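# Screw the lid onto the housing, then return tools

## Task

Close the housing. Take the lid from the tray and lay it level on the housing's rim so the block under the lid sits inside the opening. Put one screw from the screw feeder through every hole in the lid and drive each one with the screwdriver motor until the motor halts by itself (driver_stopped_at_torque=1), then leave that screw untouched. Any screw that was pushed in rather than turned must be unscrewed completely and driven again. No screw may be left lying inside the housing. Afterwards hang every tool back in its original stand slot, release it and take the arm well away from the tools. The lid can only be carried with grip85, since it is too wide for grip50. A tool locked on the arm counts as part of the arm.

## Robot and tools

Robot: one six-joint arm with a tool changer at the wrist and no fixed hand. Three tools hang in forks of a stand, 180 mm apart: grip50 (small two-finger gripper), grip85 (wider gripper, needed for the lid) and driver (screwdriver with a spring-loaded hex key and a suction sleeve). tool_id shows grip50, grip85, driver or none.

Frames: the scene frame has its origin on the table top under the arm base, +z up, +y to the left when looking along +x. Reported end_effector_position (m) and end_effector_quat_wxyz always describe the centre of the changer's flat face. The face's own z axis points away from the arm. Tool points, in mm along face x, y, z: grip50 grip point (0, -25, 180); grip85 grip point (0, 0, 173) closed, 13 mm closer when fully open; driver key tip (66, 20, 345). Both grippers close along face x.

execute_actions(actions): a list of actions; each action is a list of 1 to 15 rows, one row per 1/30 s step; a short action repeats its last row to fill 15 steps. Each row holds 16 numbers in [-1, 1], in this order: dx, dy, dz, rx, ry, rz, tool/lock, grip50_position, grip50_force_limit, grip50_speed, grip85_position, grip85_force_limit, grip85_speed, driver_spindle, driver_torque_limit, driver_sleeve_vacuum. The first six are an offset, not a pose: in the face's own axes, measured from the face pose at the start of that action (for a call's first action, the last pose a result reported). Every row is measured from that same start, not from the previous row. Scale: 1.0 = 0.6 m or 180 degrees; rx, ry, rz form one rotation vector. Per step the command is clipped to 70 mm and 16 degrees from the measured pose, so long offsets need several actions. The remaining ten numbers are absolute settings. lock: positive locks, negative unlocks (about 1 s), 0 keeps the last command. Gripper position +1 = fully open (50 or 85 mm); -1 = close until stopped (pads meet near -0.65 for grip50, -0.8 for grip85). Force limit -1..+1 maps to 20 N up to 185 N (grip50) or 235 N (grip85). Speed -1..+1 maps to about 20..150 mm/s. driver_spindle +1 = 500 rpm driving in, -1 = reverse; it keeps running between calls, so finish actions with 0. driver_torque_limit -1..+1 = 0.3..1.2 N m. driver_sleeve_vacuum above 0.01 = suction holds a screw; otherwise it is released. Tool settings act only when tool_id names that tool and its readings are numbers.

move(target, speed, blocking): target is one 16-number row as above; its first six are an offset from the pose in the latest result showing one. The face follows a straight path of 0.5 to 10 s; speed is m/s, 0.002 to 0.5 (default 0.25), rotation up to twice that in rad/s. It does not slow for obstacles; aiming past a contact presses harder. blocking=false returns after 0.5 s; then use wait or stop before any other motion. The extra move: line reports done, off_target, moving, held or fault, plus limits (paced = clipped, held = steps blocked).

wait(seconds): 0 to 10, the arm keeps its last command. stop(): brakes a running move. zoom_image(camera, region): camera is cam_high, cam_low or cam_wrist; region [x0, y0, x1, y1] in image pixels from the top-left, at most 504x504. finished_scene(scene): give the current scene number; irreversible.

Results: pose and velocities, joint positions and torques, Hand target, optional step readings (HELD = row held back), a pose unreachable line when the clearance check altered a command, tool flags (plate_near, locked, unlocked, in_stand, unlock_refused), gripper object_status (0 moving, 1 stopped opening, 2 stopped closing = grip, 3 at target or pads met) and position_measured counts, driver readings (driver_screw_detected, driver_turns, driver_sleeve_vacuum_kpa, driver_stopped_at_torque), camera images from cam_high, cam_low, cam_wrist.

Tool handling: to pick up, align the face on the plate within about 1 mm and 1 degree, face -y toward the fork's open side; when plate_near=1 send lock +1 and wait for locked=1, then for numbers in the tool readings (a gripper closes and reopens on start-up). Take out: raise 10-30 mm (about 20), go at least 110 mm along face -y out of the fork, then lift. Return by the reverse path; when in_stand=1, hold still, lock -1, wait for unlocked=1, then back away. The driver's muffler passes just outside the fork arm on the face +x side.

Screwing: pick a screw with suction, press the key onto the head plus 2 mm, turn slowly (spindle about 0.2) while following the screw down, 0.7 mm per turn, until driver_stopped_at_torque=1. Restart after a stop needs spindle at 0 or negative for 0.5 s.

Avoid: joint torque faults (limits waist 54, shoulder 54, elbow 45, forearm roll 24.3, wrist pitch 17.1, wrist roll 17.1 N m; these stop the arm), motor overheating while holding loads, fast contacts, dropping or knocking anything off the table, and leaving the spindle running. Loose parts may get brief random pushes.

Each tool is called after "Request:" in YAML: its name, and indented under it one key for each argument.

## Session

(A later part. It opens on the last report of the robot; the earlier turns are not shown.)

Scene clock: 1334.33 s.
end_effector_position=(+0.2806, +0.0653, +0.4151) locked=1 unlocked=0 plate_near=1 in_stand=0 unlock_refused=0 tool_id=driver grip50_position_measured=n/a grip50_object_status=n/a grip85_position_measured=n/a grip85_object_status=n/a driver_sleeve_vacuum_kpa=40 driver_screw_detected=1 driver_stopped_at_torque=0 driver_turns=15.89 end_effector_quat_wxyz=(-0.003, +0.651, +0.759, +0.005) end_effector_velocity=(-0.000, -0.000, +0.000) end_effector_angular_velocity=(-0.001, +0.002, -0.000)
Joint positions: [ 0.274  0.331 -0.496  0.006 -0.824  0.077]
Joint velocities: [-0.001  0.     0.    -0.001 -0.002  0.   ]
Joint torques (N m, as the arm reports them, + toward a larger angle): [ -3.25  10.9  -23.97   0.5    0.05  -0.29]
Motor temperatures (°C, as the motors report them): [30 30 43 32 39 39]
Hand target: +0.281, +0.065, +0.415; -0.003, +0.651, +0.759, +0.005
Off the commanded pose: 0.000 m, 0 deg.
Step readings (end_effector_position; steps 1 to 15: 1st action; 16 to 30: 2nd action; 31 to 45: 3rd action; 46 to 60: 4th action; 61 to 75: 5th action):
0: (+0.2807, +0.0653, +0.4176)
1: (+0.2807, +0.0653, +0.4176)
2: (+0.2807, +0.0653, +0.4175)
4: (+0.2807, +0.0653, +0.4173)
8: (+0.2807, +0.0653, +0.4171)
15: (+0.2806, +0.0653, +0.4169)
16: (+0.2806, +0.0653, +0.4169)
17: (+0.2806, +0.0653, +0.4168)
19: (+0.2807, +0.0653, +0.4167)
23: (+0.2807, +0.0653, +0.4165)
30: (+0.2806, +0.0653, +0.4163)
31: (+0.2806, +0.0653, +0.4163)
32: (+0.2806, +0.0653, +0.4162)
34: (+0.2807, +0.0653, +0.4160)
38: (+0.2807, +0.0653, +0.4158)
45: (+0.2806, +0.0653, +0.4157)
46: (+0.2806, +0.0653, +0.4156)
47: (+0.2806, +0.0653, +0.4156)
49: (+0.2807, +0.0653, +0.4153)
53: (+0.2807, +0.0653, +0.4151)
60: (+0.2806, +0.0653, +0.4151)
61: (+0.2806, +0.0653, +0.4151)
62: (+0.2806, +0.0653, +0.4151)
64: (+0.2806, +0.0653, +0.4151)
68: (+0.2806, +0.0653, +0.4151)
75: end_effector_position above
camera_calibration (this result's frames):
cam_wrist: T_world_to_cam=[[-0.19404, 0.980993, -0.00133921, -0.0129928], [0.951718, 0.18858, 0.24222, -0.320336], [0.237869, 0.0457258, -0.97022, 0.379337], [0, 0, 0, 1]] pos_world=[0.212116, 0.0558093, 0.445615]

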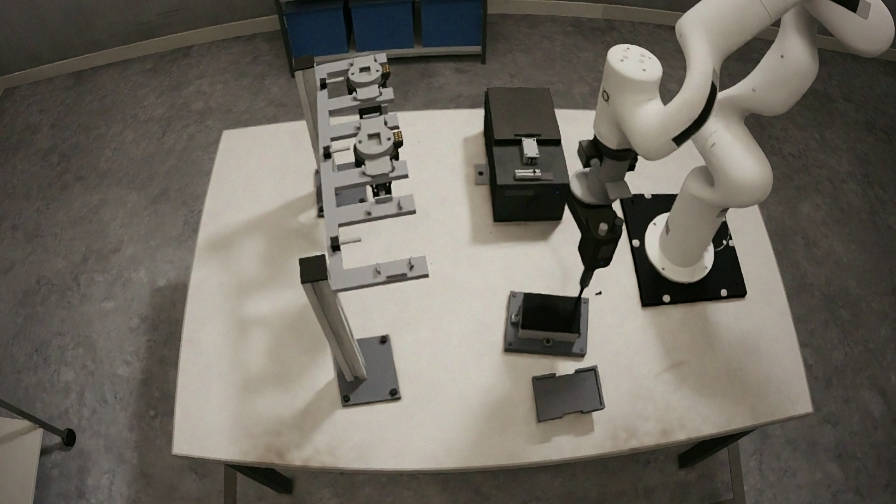

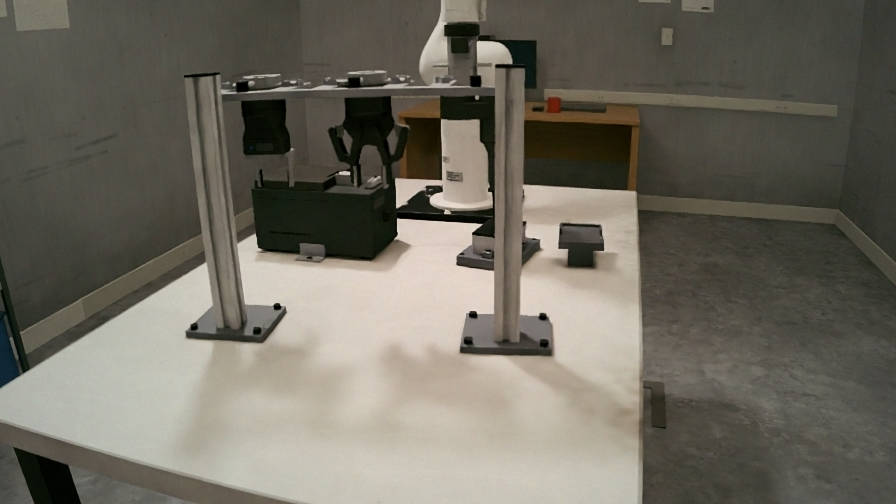

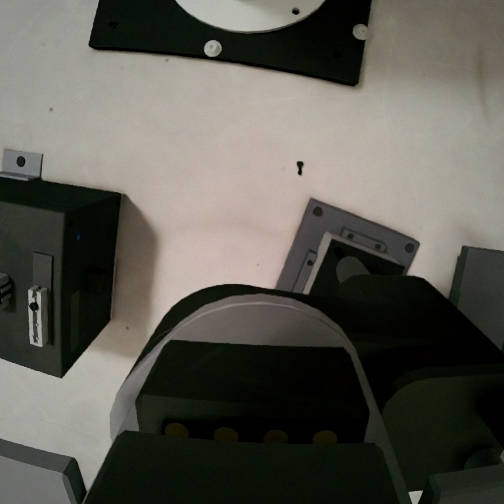

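Request:
execute_actions:
  actions:
    - [[0,0,0,0,0,0,0,0,0,0,0,0,0,0.2,-0.6,1]]
    - [[0,0,0,0,0,0,0,0,0,0,0,0,0,0.2,-0.6,1]]
    - [[0,0,0,0,0,0,0,0,0,0,0,0,0,0,-0.6,1]]

Request:
zoom_image:
  camera: "cam_wrist"
  region: [320,230,355,265]

Scene clock: 1348.70 s.
end_effector_position=(+0.2806, +0.0653, +0.4150) locked=1 unlocked=0 plate_near=1 in_stand=0 unlock_refused=0 tool_id=driver grip50_position_measured=n/a grip50_object_status=n/a grip85_position_measured=n/a grip85_object_status=n/a driver_sleeve_vacuum_kpa=14 driver_screw_detected=0 driver_stopped_at_torque=0 driver_turns=17.50 end_effector_quat_wxyz=(-0.003, +0.651, +0.759, +0.005) end_effector_velocity=(+0.000, -0.000, +0.000) end_effector_angular_velocity=(+0.000, -0.001, +0.000)
Joint positions: [ 0.274  0.331 -0.496  0.006 -0.824  0.077]
Joint velocities: [-0.    -0.    -0.    -0.     0.001 -0.   ]
Joint torques (N m, as the arm reports them, + toward a larger angle): [ -1.7   10.14 -24.55   0.03  -0.15  -0.36]
Motor temperatures (°C, as the motors report them): [30 30 43 32 39 39]
Hand target: +0.281, +0.065, +0.415; -0.003, +0.651, +0.759, +0.005
Off the commanded pose: 0.000 m, 0 deg.
Step readings (end_effector_position; steps 1 to 15: 1st action; 16 to 30: 2nd action; 31 to 45: 3rd action):
0: (+0.2806, +0.0653, +0.4151)
1: (+0.2806, +0.0653, +0.4151)
2: (+0.2806, +0.0653, +0.4151)
4: (+0.2806, +0.0653, +0.4150)
8: (+0.2806, +0.0653, +0.4149)
15: (+0.2806, +0.0653, +0.4150)
16: (+0.2806, +0.0653, +0.4150)
17: (+0.2806, +0.0653, +0.4150)
19: (+0.2806, +0.0653, +0.4150)
23: (+0.2806, +0.0653, +0.4150)
30: (+0.2806, +0.0653, +0.4150)
31: (+0.2806, +0.0653, +0.4150)
32: (+0.2806, +0.0653, +0.4150)
34: (+0.2806, +0.0653, +0.4150)
38: (+0.2806, +0.0653, +0.4150)
45: end_effector_position above
camera_calibration (this result's frames):
cam_wrist: T_world_to_cam=[[-0.194044, 0.980992, -0.00134232, -0.0129906], [0.951737, 0.188589, 0.242139, -0.320287], [0.237789, 0.045708, -0.970241, 0.379349], [0, 0, 0, 1]] pos_world=[0.212103, 0.0558067, 0.445596]

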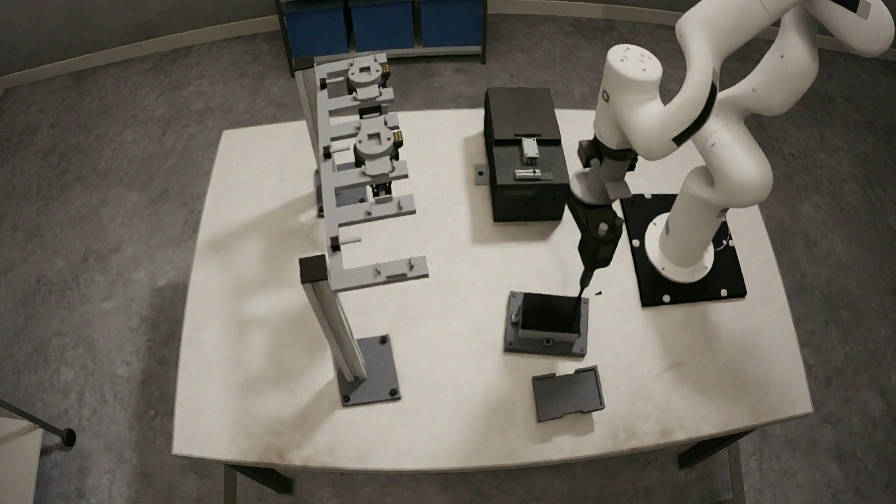

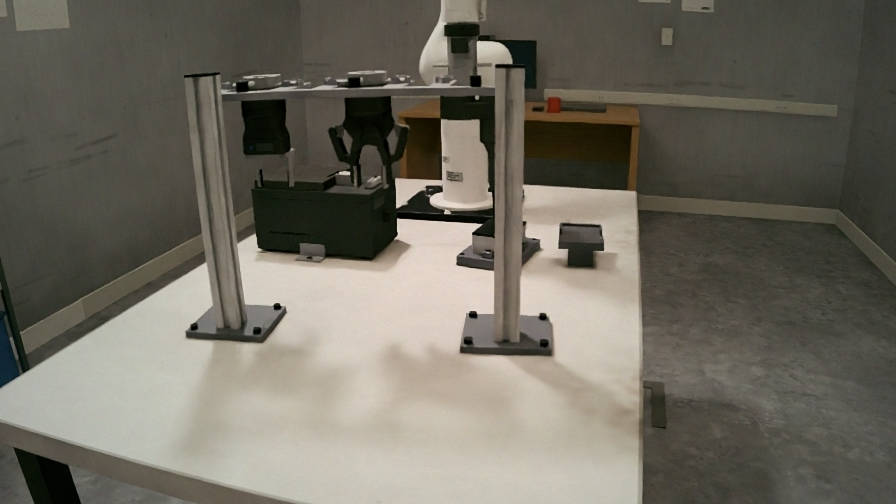

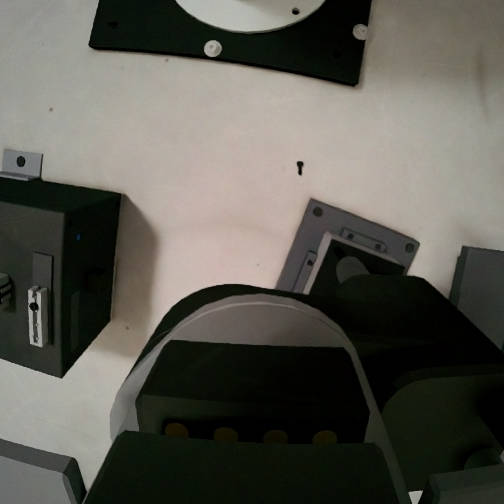

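Region (320, 230, 355, 265) of cam_wrist's 504x504 image, scaled by 14.400, with more detail than that image has.

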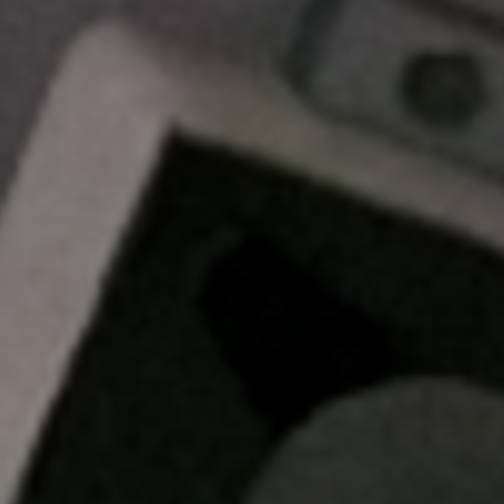

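Request:
execute_actions:
  actions:
    - [[0,0,0.0025,0,0,0,0,0,0,0,0,0,0,0,-0.6,1]]
    - [[0,0,0.001,0,0,0,0,0,0,0,0,0,0,0.2,-0.6,1]]
    - [[0,0,0.001,0,0,0,0,0,0,0,0,0,0,0.2,-0.6,1]]
    - [[0,0,0,0,0,0,0,0,0,0,0,0,0,0,-0.6,1]]

Scene clock: 1357.37 s.
end_effector_position=(+0.2807, +0.0654, +0.4124) locked=1 unlocked=0 plate_near=1 in_stand=0 unlock_refused=0 tool_id=driver grip50_position_measured=n/a grip50_object_status=n/a grip85_position_measured=n/a grip85_object_status=n/a driver_sleeve_vacuum_kpa=39 driver_screw_detected=1 driver_stopped_at_torque=1 driver_turns=17.84 end_effector_quat_wxyz=(-0.003, +0.651, +0.759, +0.005) end_effector_velocity=(+0.000, +0.000, -0.000) end_effector_angular_velocity=(-0.000, -0.000, +0.001)
Joint positions: [ 0.274  0.327 -0.493  0.007 -0.816  0.077]
Joint velocities: [ 0.001 -0.     0.    -0.     0.001 -0.   ]
Joint torques (N m, as the arm reports them, + toward a larger angle): [ -1.97  10.76 -23.78  -0.27   0.31  -0.26]
Motor temperatures (°C, as the motors report them): [30 30 43 32 39 39]
Hand target: +0.281, +0.065, +0.412; -0.003, +0.651, +0.759, +0.005
Off the commanded pose: 0.000 m, 0 deg.
Step readings (end_effector_position; steps 1 to 15: 1st action; 16 to 30: 2nd action; 31 to 45: 3rd action; 46 to 60: 4th action):
0: (+0.2806, +0.0653, +0.4150)
1: (+0.2806, +0.0653, +0.4150)
2: (+0.2806, +0.0653, +0.4149)
4: (+0.2806, +0.0653, +0.4141)
8: (+0.2807, +0.0654, +0.4138)
15: (+0.2807, +0.0654, +0.4136)
16: (+0.2807, +0.0654, +0.4136)
17: (+0.2807, +0.0654, +0.4135)
19: (+0.2807, +0.0654, +0.4132)
23: (+0.2807, +0.0654, +0.4130)
30: (+0.2807, +0.0654, +0.4130)
31: (+0.2807, +0.0654, +0.4130)
32: (+0.2807, +0.0654, +0.4129)
34: (+0.2807, +0.0654, +0.4126)
38: (+0.2807, +0.0654, +0.4124)
45: (+0.2807, +0.0654, +0.4124)
46: (+0.2807, +0.0654, +0.4124)
47: (+0.2807, +0.0654, +0.4124)
49: (+0.2807, +0.0654, +0.4124)
53: (+0.2807, +0.0654, +0.4124)
60: end_effector_position above
camera_calibration (this result's frames):
cam_wrist: T_world_to_cam=[[-0.193847, 0.981031, -0.00129606, -0.0131023], [0.951756, 0.188383, 0.242225, -0.319712], [0.237874, 0.045721, -0.970219, 0.376762], [0, 0, 0, 1]] pos_world=[0.212127, 0.0558561, 0.442967]

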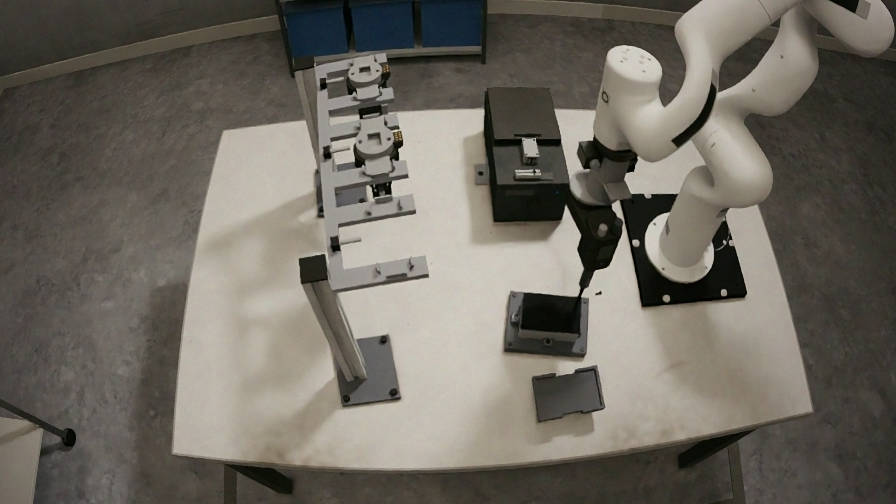

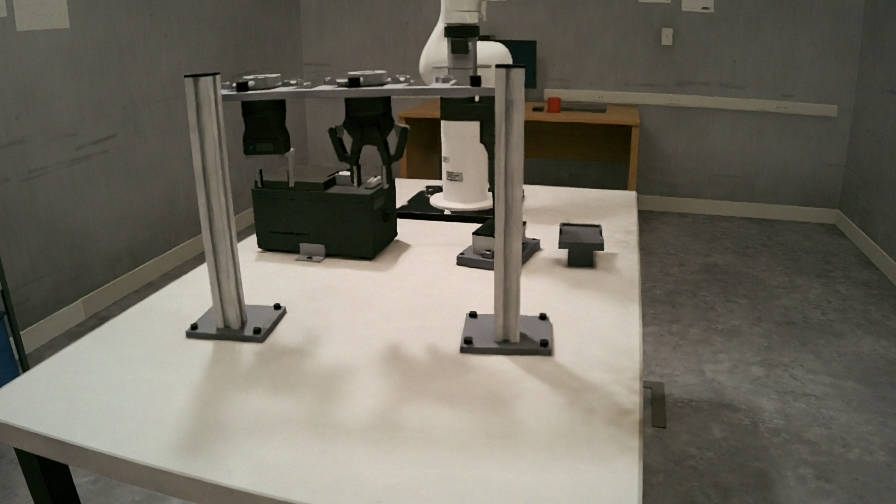

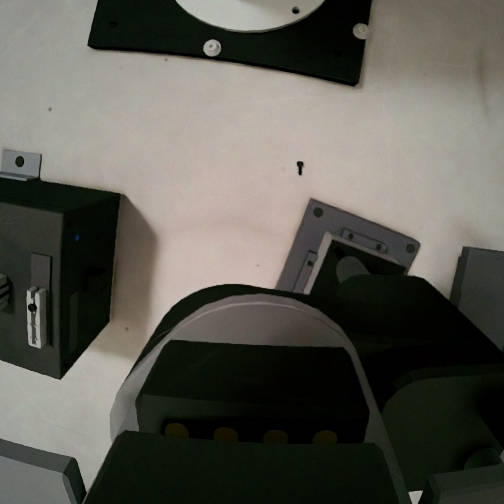

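Request:
execute_actions:
  actions:
    - [[0,0,0,0,0,0,0,0,0,0,0,0,0,0,-0.6,0]]

Request:
move:
  target: [0,0,-0.05,0,0,0,0,0,0,0,0,0,0,0,-0.6,0]
  speed: 0.04

Request:
zoom_image:
  camera: "cam_wrist"
  region: [310,215,360,265]

Request:
zoom_image:
  camera: "cam_high"
  region: [555,275,605,315]

Scene clock: 1364.73 s.
end_effector_position=(+0.2807, +0.0654, +0.4124) locked=1 unlocked=0 plate_near=1 in_stand=0 unlock_refused=0 tool_id=driver grip50_position_measured=n/a grip50_object_status=n/a grip85_position_measured=n/a grip85_object_status=n/a driver_sleeve_vacuum_kpa=0 driver_screw_detected=0 driver_stopped_at_torque=1 driver_turns=17.84 end_effector_quat_wxyz=(-0.003, +0.651, +0.759, +0.005) end_effector_velocity=(+0.000, -0.000, -0.000) end_effector_angular_velocity=(-0.001, -0.000, +0.001)
Joint positions: [ 0.274  0.327 -0.493  0.007 -0.816  0.077]
Joint velocities: [-0.    -0.001 -0.    -0.001  0.    -0.   ]
Joint torques (N m, as the arm reports them, + toward a larger angle): [ -2.68  10.33 -23.66  -0.06   0.08  -0.27]
Motor temperatures (°C, as the motors report them): [30 30 43 32 39 39]
Hand target: +0.281, +0.065, +0.412; -0.003, +0.651, +0.759, +0.005
Off the commanded pose: 0.000 m, 0 deg.
Step readings (end_effector_position):
0: (+0.2807, +0.0654, +0.4124)
1: (+0.2807, +0.0654, +0.4124)
2: (+0.2807, +0.0654, +0.4124)
4: (+0.2807, +0.0654, +0.4124)
8: (+0.2807, +0.0654, +0.4124)
15: end_effector_position above
camera_calibration (this result's frames):
cam_wrist: T_world_to_cam=[[-0.193847, 0.981031, -0.00129622, -0.0131023], [0.951756, 0.188382, 0.242224, -0.319712], [0.237874, 0.0457208, -0.970219, 0.376762], [0, 0, 0, 1]] pos_world=[0.212127, 0.0558561, 0.442967]

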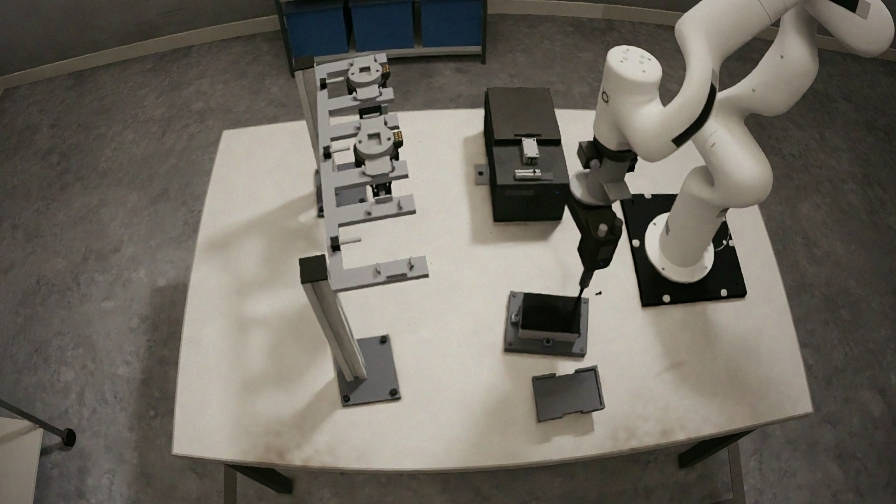

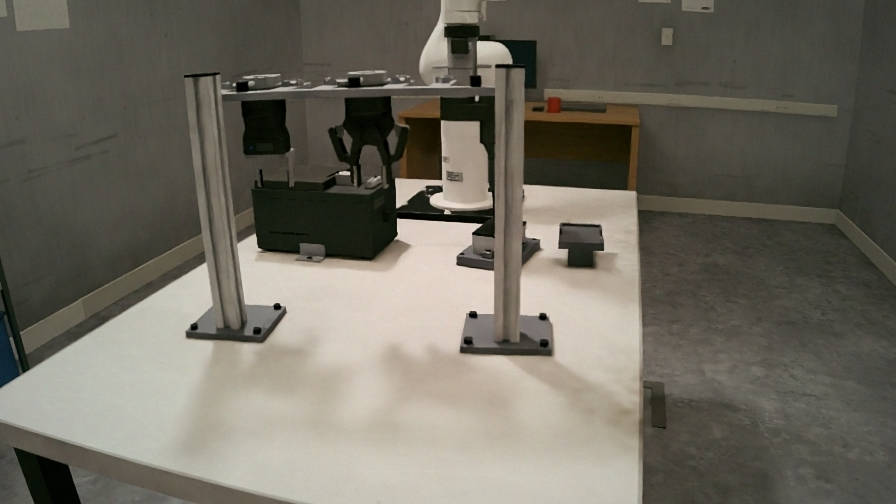

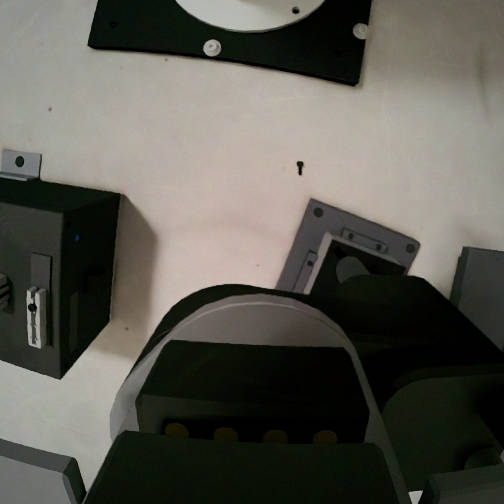

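Scene clock: 1365.80 s.
end_effector_position=(+0.2805, +0.0651, +0.4423) locked=1 unlocked=0 plate_near=1 in_stand=0 unlock_refused=0 tool_id=driver grip50_position_measured=n/a grip50_object_status=n/a grip85_position_measured=n/a grip85_object_status=n/a driver_sleeve_vacuum_kpa=0 driver_screw_detected=0 driver_stopped_at_torque=1 driver_turns=17.84 end_effector_quat_wxyz=(-0.003, +0.651, +0.759, +0.005) end_effector_velocity=(+0.000, -0.000, +0.000) end_effector_angular_velocity=(-0.001, +0.000, +0.001)
Joint positions: [ 0.273  0.364 -0.538  0.006 -0.899  0.077]
Joint velocities: [ 0.    -0.001 -0.001 -0.001 -0.001 -0.   ]
Joint torques (N m, as the arm reports them, + toward a larger angle): [ -2.49  11.82 -25.97   0.91   0.54  -0.26]
Motor temperatures (°C, as the motors report them): [30 30 43 32 39 39]
Hand target: +0.281, +0.065, +0.442; -0.003, +0.651, +0.759, +0.005
Off the commanded pose: 0.000 m, 0 deg.
move: done
camera_calibration (this result's frames):
cam_wrist: T_world_to_cam=[[-0.19396, 0.981009, -0.00121864, -0.0127957], [0.951791, 0.188484, 0.242006, -0.326705], [0.23764, 0.0457796, -0.970274, 0.405862], [0, 0, 0, 1]] pos_world=[0.212024, 0.0555511, 0.472846]

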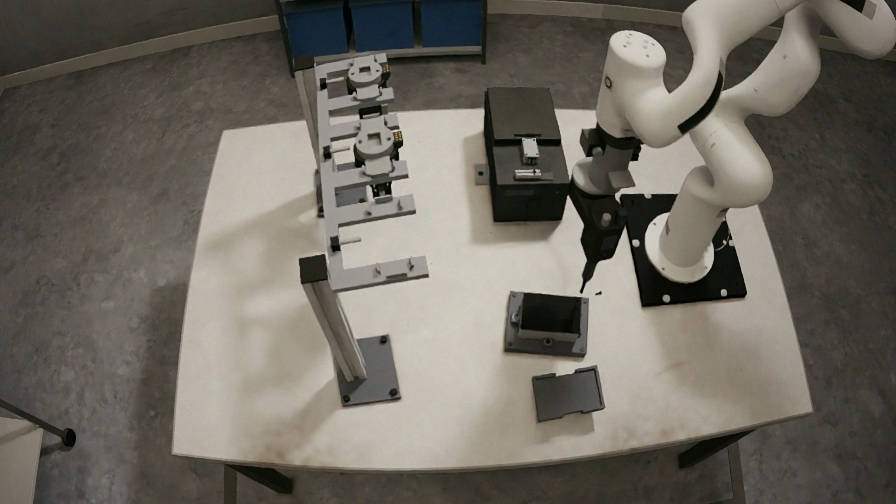

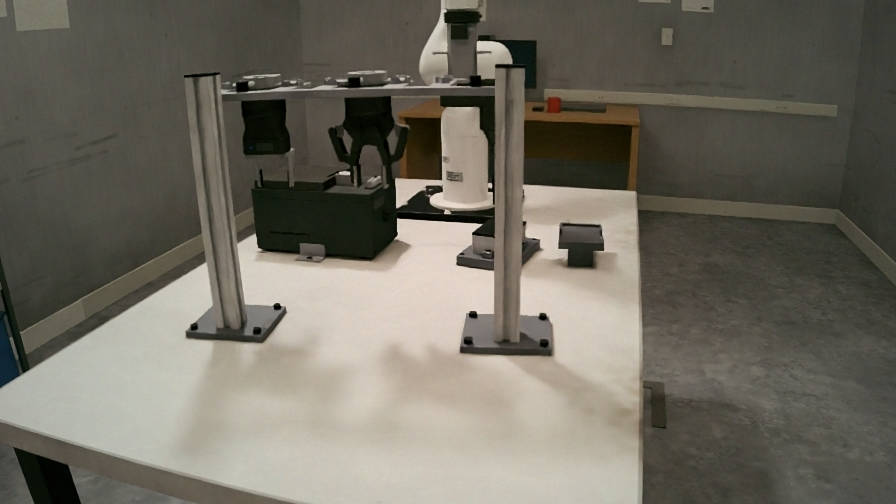

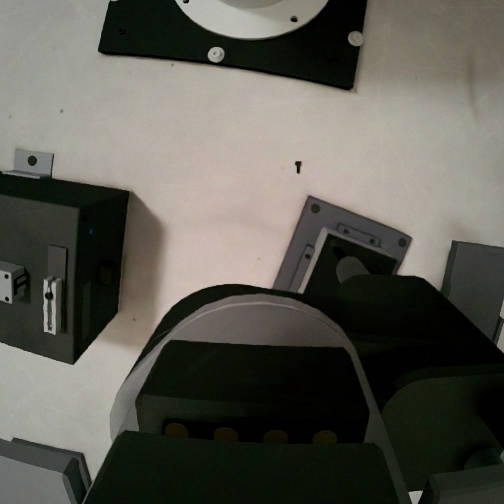

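Region (310, 215, 360, 265) of cam_wrist's 504x504 image, scaled by 10.080, with more detail than that image has.

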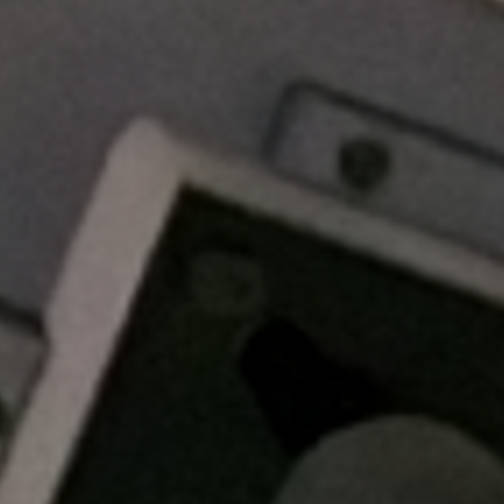

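Region (555, 275, 605, 315) of cam_high's 896x504 image, scaled by 10.080, with more detail than that image has; it fills the top 403 rows of this view, and the rest is white.

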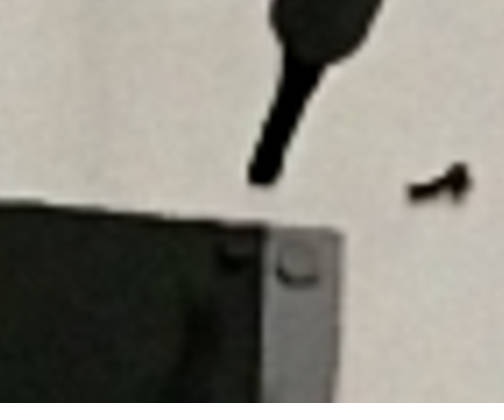

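Request:
move:
  target: [-0.4248,0.0572,-0.1895,0,0,0,0,0,0,0,0,0,0,0,-0.6,0]
  speed: 0.2

Request:
move:
  target: [0,0,0.058,0,0,0,0,0,0,0,0,0,0,0,-0.6,0]
  speed: 0.06

Request:
zoom_image:
  camera: "cam_wrist"
  region: [320,230,355,265]

Scene clock: 1397.40 s.
end_effector_position=(+0.3525, -0.1826, +0.5535) locked=1 unlocked=0 plate_near=1 in_stand=0 unlock_refused=0 tool_id=driver grip50_position_measured=n/a grip50_object_status=n/a grip85_position_measured=n/a grip85_object_status=n/a driver_sleeve_vacuum_kpa=0 driver_screw_detected=0 driver_stopped_at_torque=1 driver_turns=17.84 end_effector_quat_wxyz=(-0.002, +0.651, +0.759, +0.005) end_effector_velocity=(+0.001, -0.001, +0.001) end_effector_angular_velocity=(-0.001, -0.003, +0.001)
Joint positions: [-0.433  0.134 -0.974  0.006 -1.109 -0.628]
Joint velocities: [-0.002 -0.002 -0.005  0.     0.    -0.002]
Joint torques (N m, as the arm reports them, + toward a larger angle): [ -0.7   25.08 -26.5    1.01  -0.28  -0.36]
Motor temperatures (°C, as the motors report them): [30 30 43 32 39 39]
Hand target: +0.353, -0.183, +0.554; -0.002, +0.651, +0.759, +0.005
Off the commanded pose: 0.000 m, 0 deg.
move: done
camera_calibration (this result's frames):
cam_wrist: T_world_to_cam=[[-0.194461, 0.980909, -0.00184852, 0.24483], [0.951617, 0.18911, 0.242205, -0.375391], [0.23793, 0.0453403, -0.970223, 0.507831], [0, 0, 0, 1]] pos_world=[0.28401, -0.192191, 0.584083]

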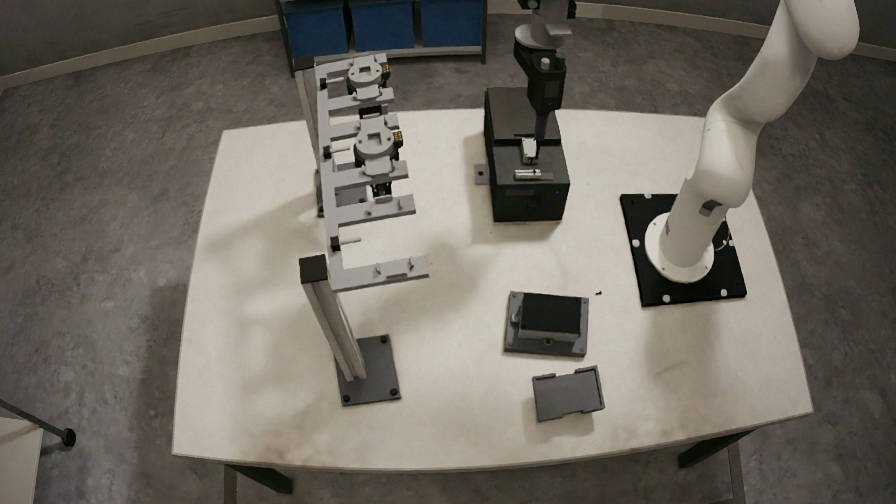

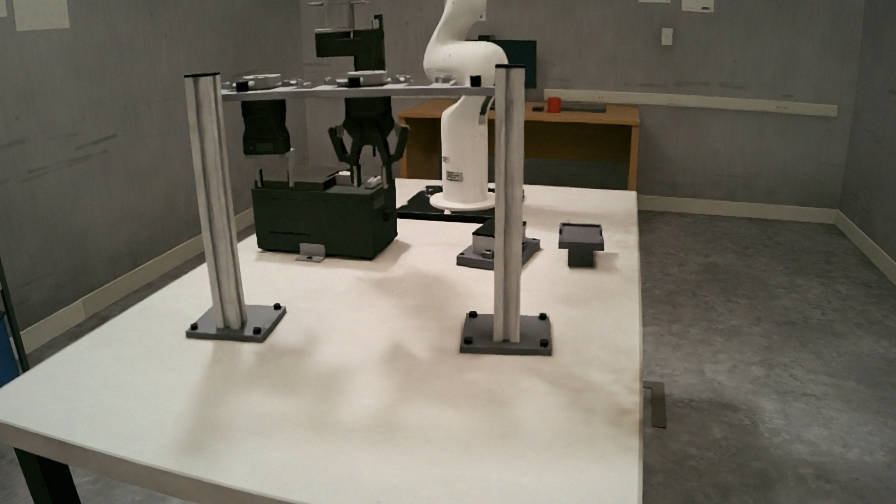

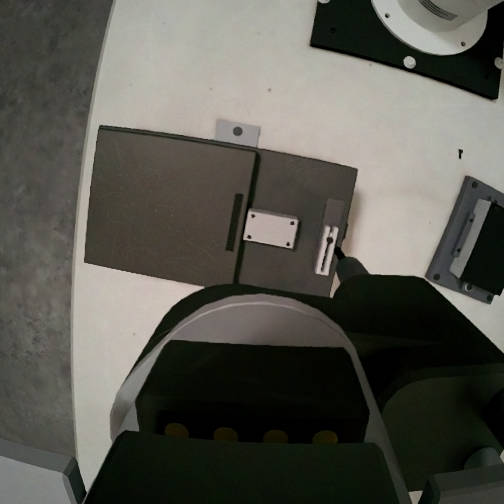

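Scene clock: 1398.33 s.
end_effector_position=(+0.3526, -0.1823, +0.5189) locked=1 unlocked=0 plate_near=1 in_stand=0 unlock_refused=0 tool_id=driver grip50_position_measured=n/a grip50_object_status=n/a grip85_position_measured=n/a grip85_object_status=n/a driver_sleeve_vacuum_kpa=0 driver_screw_detected=0 driver_stopped_at_torque=1 driver_turns=17.84 end_effector_quat_wxyz=(-0.002, +0.651, +0.759, +0.005) end_effector_velocity=(-0.000, +0.000, -0.001) end_effector_angular_velocity=(-0.000, -0.000, -0.000)
Joint positions: [-0.432  0.119 -0.91   0.006 -1.029 -0.628]
Joint velocities: [-0.    -0.     0.003 -0.     0.003  0.   ]
Joint torques (N m, as the arm reports them, + toward a larger angle): [ -1.62  26.18 -25.97   1.13  -0.19  -0.27]
Motor temperatures (°C, as the motors report them): [30 30 43 32 39 39]
Hand target: +0.353, -0.182, +0.519; -0.002, +0.651, +0.759, +0.005
Off the commanded pose: 0.000 m, 0 deg.
move: done
camera_calibration (this result's frames):
cam_wrist: T_world_to_cam=[[-0.194335, 0.980933, -0.00206668, 0.244542], [0.951587, 0.189032, 0.242383, -0.367243], [0.238152, 0.045137, -0.970178, 0.474086], [0, 0, 0, 1]] pos_world=[0.284081, -0.191857, 0.549467]

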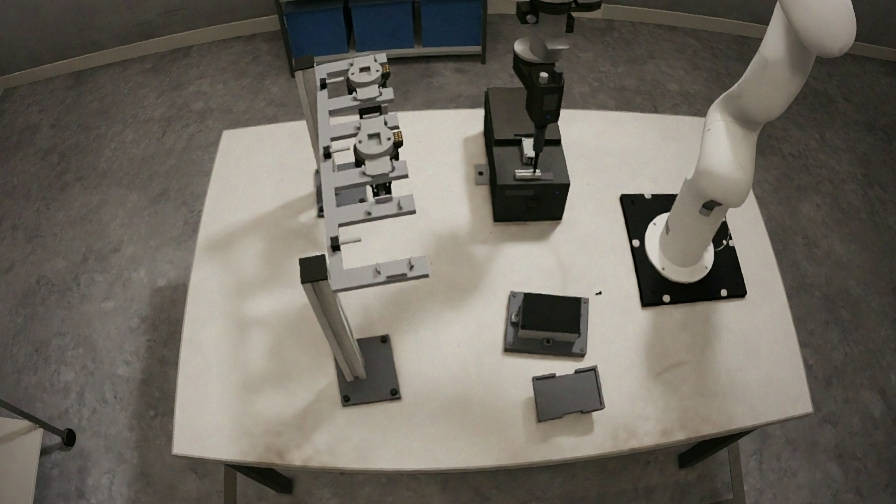

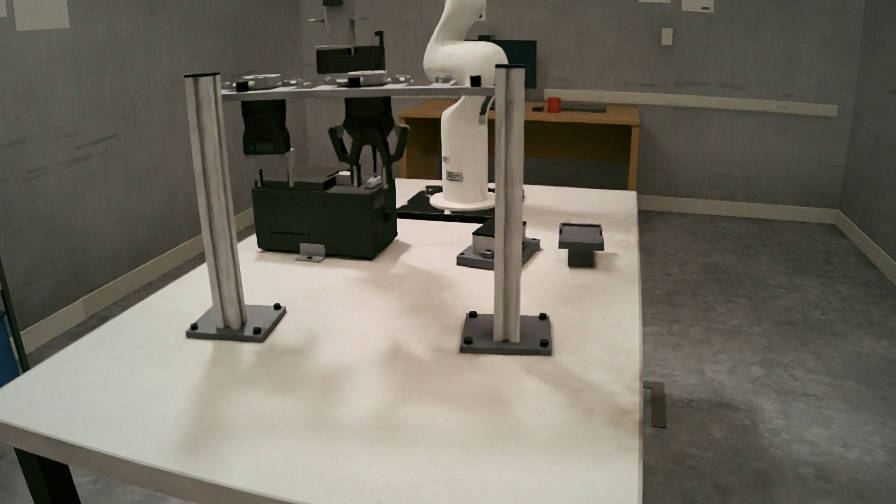

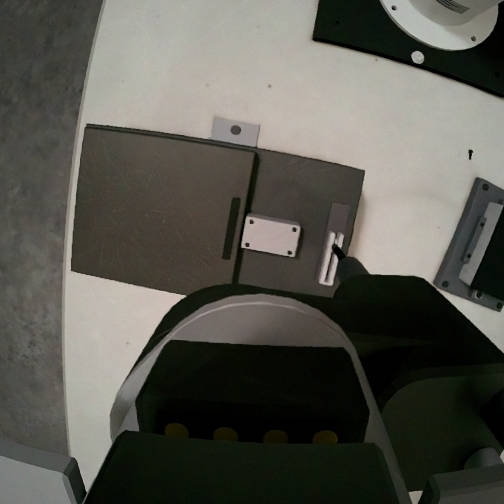

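Region (320, 230, 355, 265) of cam_wrist's 504x504 image, scaled by 14.400, with more detail than that image has.

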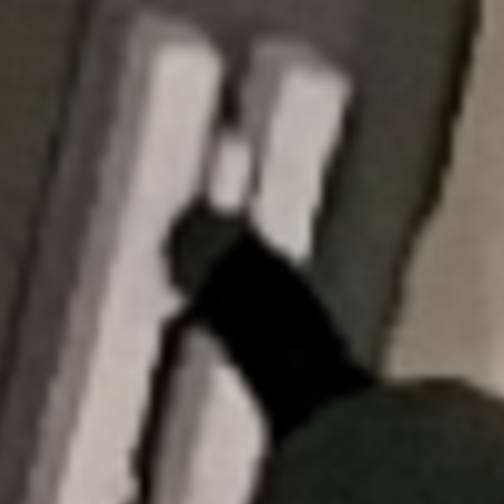

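Request:
execute_actions:
  actions:
    - [[-0.0003,0.0002,0.009,0,0,0,0,0,0,0,0,0,0,0,-0.6,1]]
    - [[0,0,0.003,0,0,0,0,0,0,0,0,0,0,0,-0.6,1]]

Request:
zoom_image:
  camera: "cam_wrist"
  region: [320,230,355,265]

Scene clock: 1416.80 s.
end_effector_position=(+0.3528, -0.1824, +0.5119) locked=1 unlocked=0 plate_near=1 in_stand=0 unlock_refused=0 tool_id=driver grip50_position_measured=n/a grip50_object_status=n/a grip85_position_measured=n/a grip85_object_status=n/a driver_sleeve_vacuum_kpa=40 driver_screw_detected=1 driver_stopped_at_torque=1 driver_turns=17.84 end_effector_quat_wxyz=(-0.002, +0.651, +0.759, +0.005) end_effector_velocity=(-0.000, -0.000, -0.001) end_effector_angular_velocity=(-0.000, +0.000, +0.000)
Joint positions: [-0.432  0.115 -0.898  0.006 -1.012 -0.628]
Joint velocities: [-0.    -0.     0.001 -0.001  0.001 -0.   ]
Joint torques (N m, as the arm reports them, + toward a larger angle): [ -1.29  24.43 -24.67   0.39  -0.28  -0.28]
Motor temperatures (°C, as the motors report them): [30 30 43 32 39 39]
Hand target: +0.353, -0.182, +0.512; -0.002, +0.651, +0.759, +0.005
Off the commanded pose: 0.000 m, 0 deg.
Step readings (end_effector_position; steps 1 to 15: 1st action; 16 to 30: 2nd action):
0: (+0.3526, -0.1823, +0.5187)
1: (+0.3526, -0.1823, +0.5187)
2: (+0.3526, -0.1823, +0.5183)
4: (+0.3527, -0.1824, +0.5157)
8: (+0.3527, -0.1824, +0.5136)
15: (+0.3528, -0.1824, +0.5136)
16: (+0.3528, -0.1824, +0.5136)
17: (+0.3528, -0.1824, +0.5134)
19: (+0.3528, -0.1824, +0.5125)
23: (+0.3528, -0.1824, +0.5121)
30: end_effector_position above
camera_calibration (this result's frames):
cam_wrist: T_world_to_cam=[[-0.194296, 0.98094, -0.00222482, 0.244734], [0.951538, 0.189023, 0.24258, -0.365771], [0.238377, 0.0450154, -0.970129, 0.467058], [0, 0, 0, 1]] pos_world=[0.28426, -0.191955, 0.542379]

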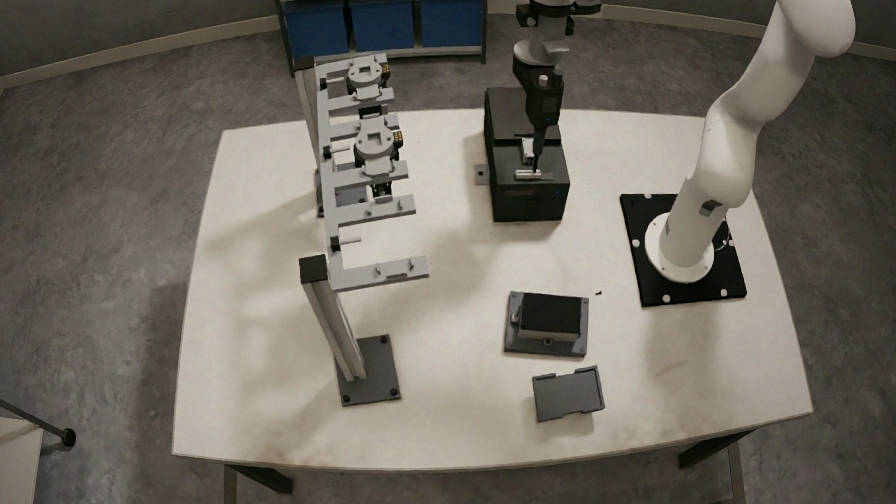

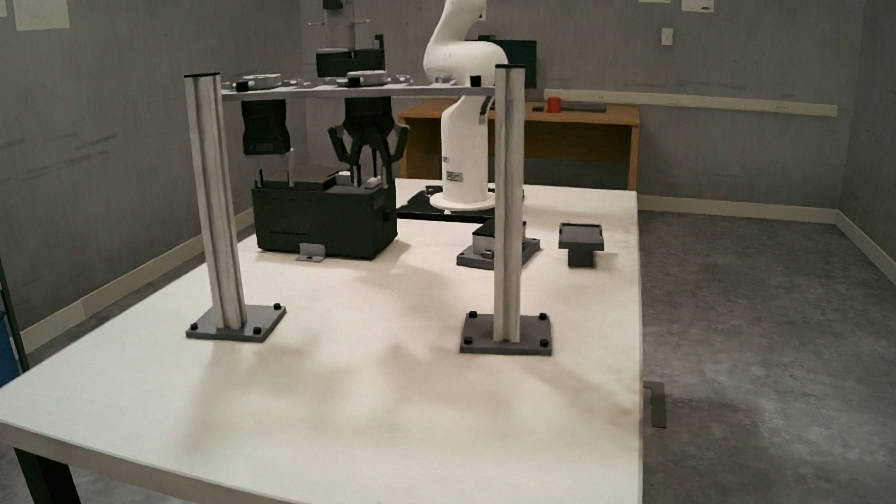

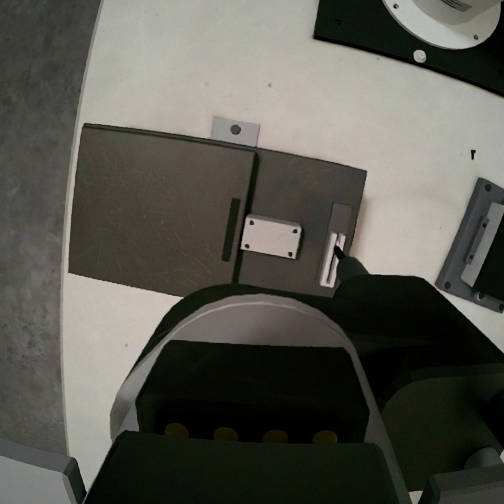

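Region (320, 230, 355, 265) of cam_wrist's 504x504 image, scaled by 14.400, with more detail than that image has.

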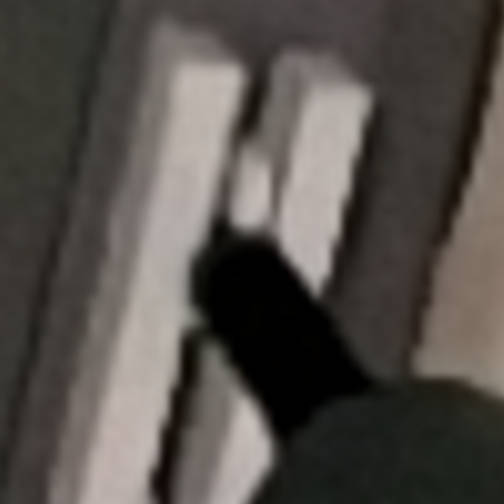

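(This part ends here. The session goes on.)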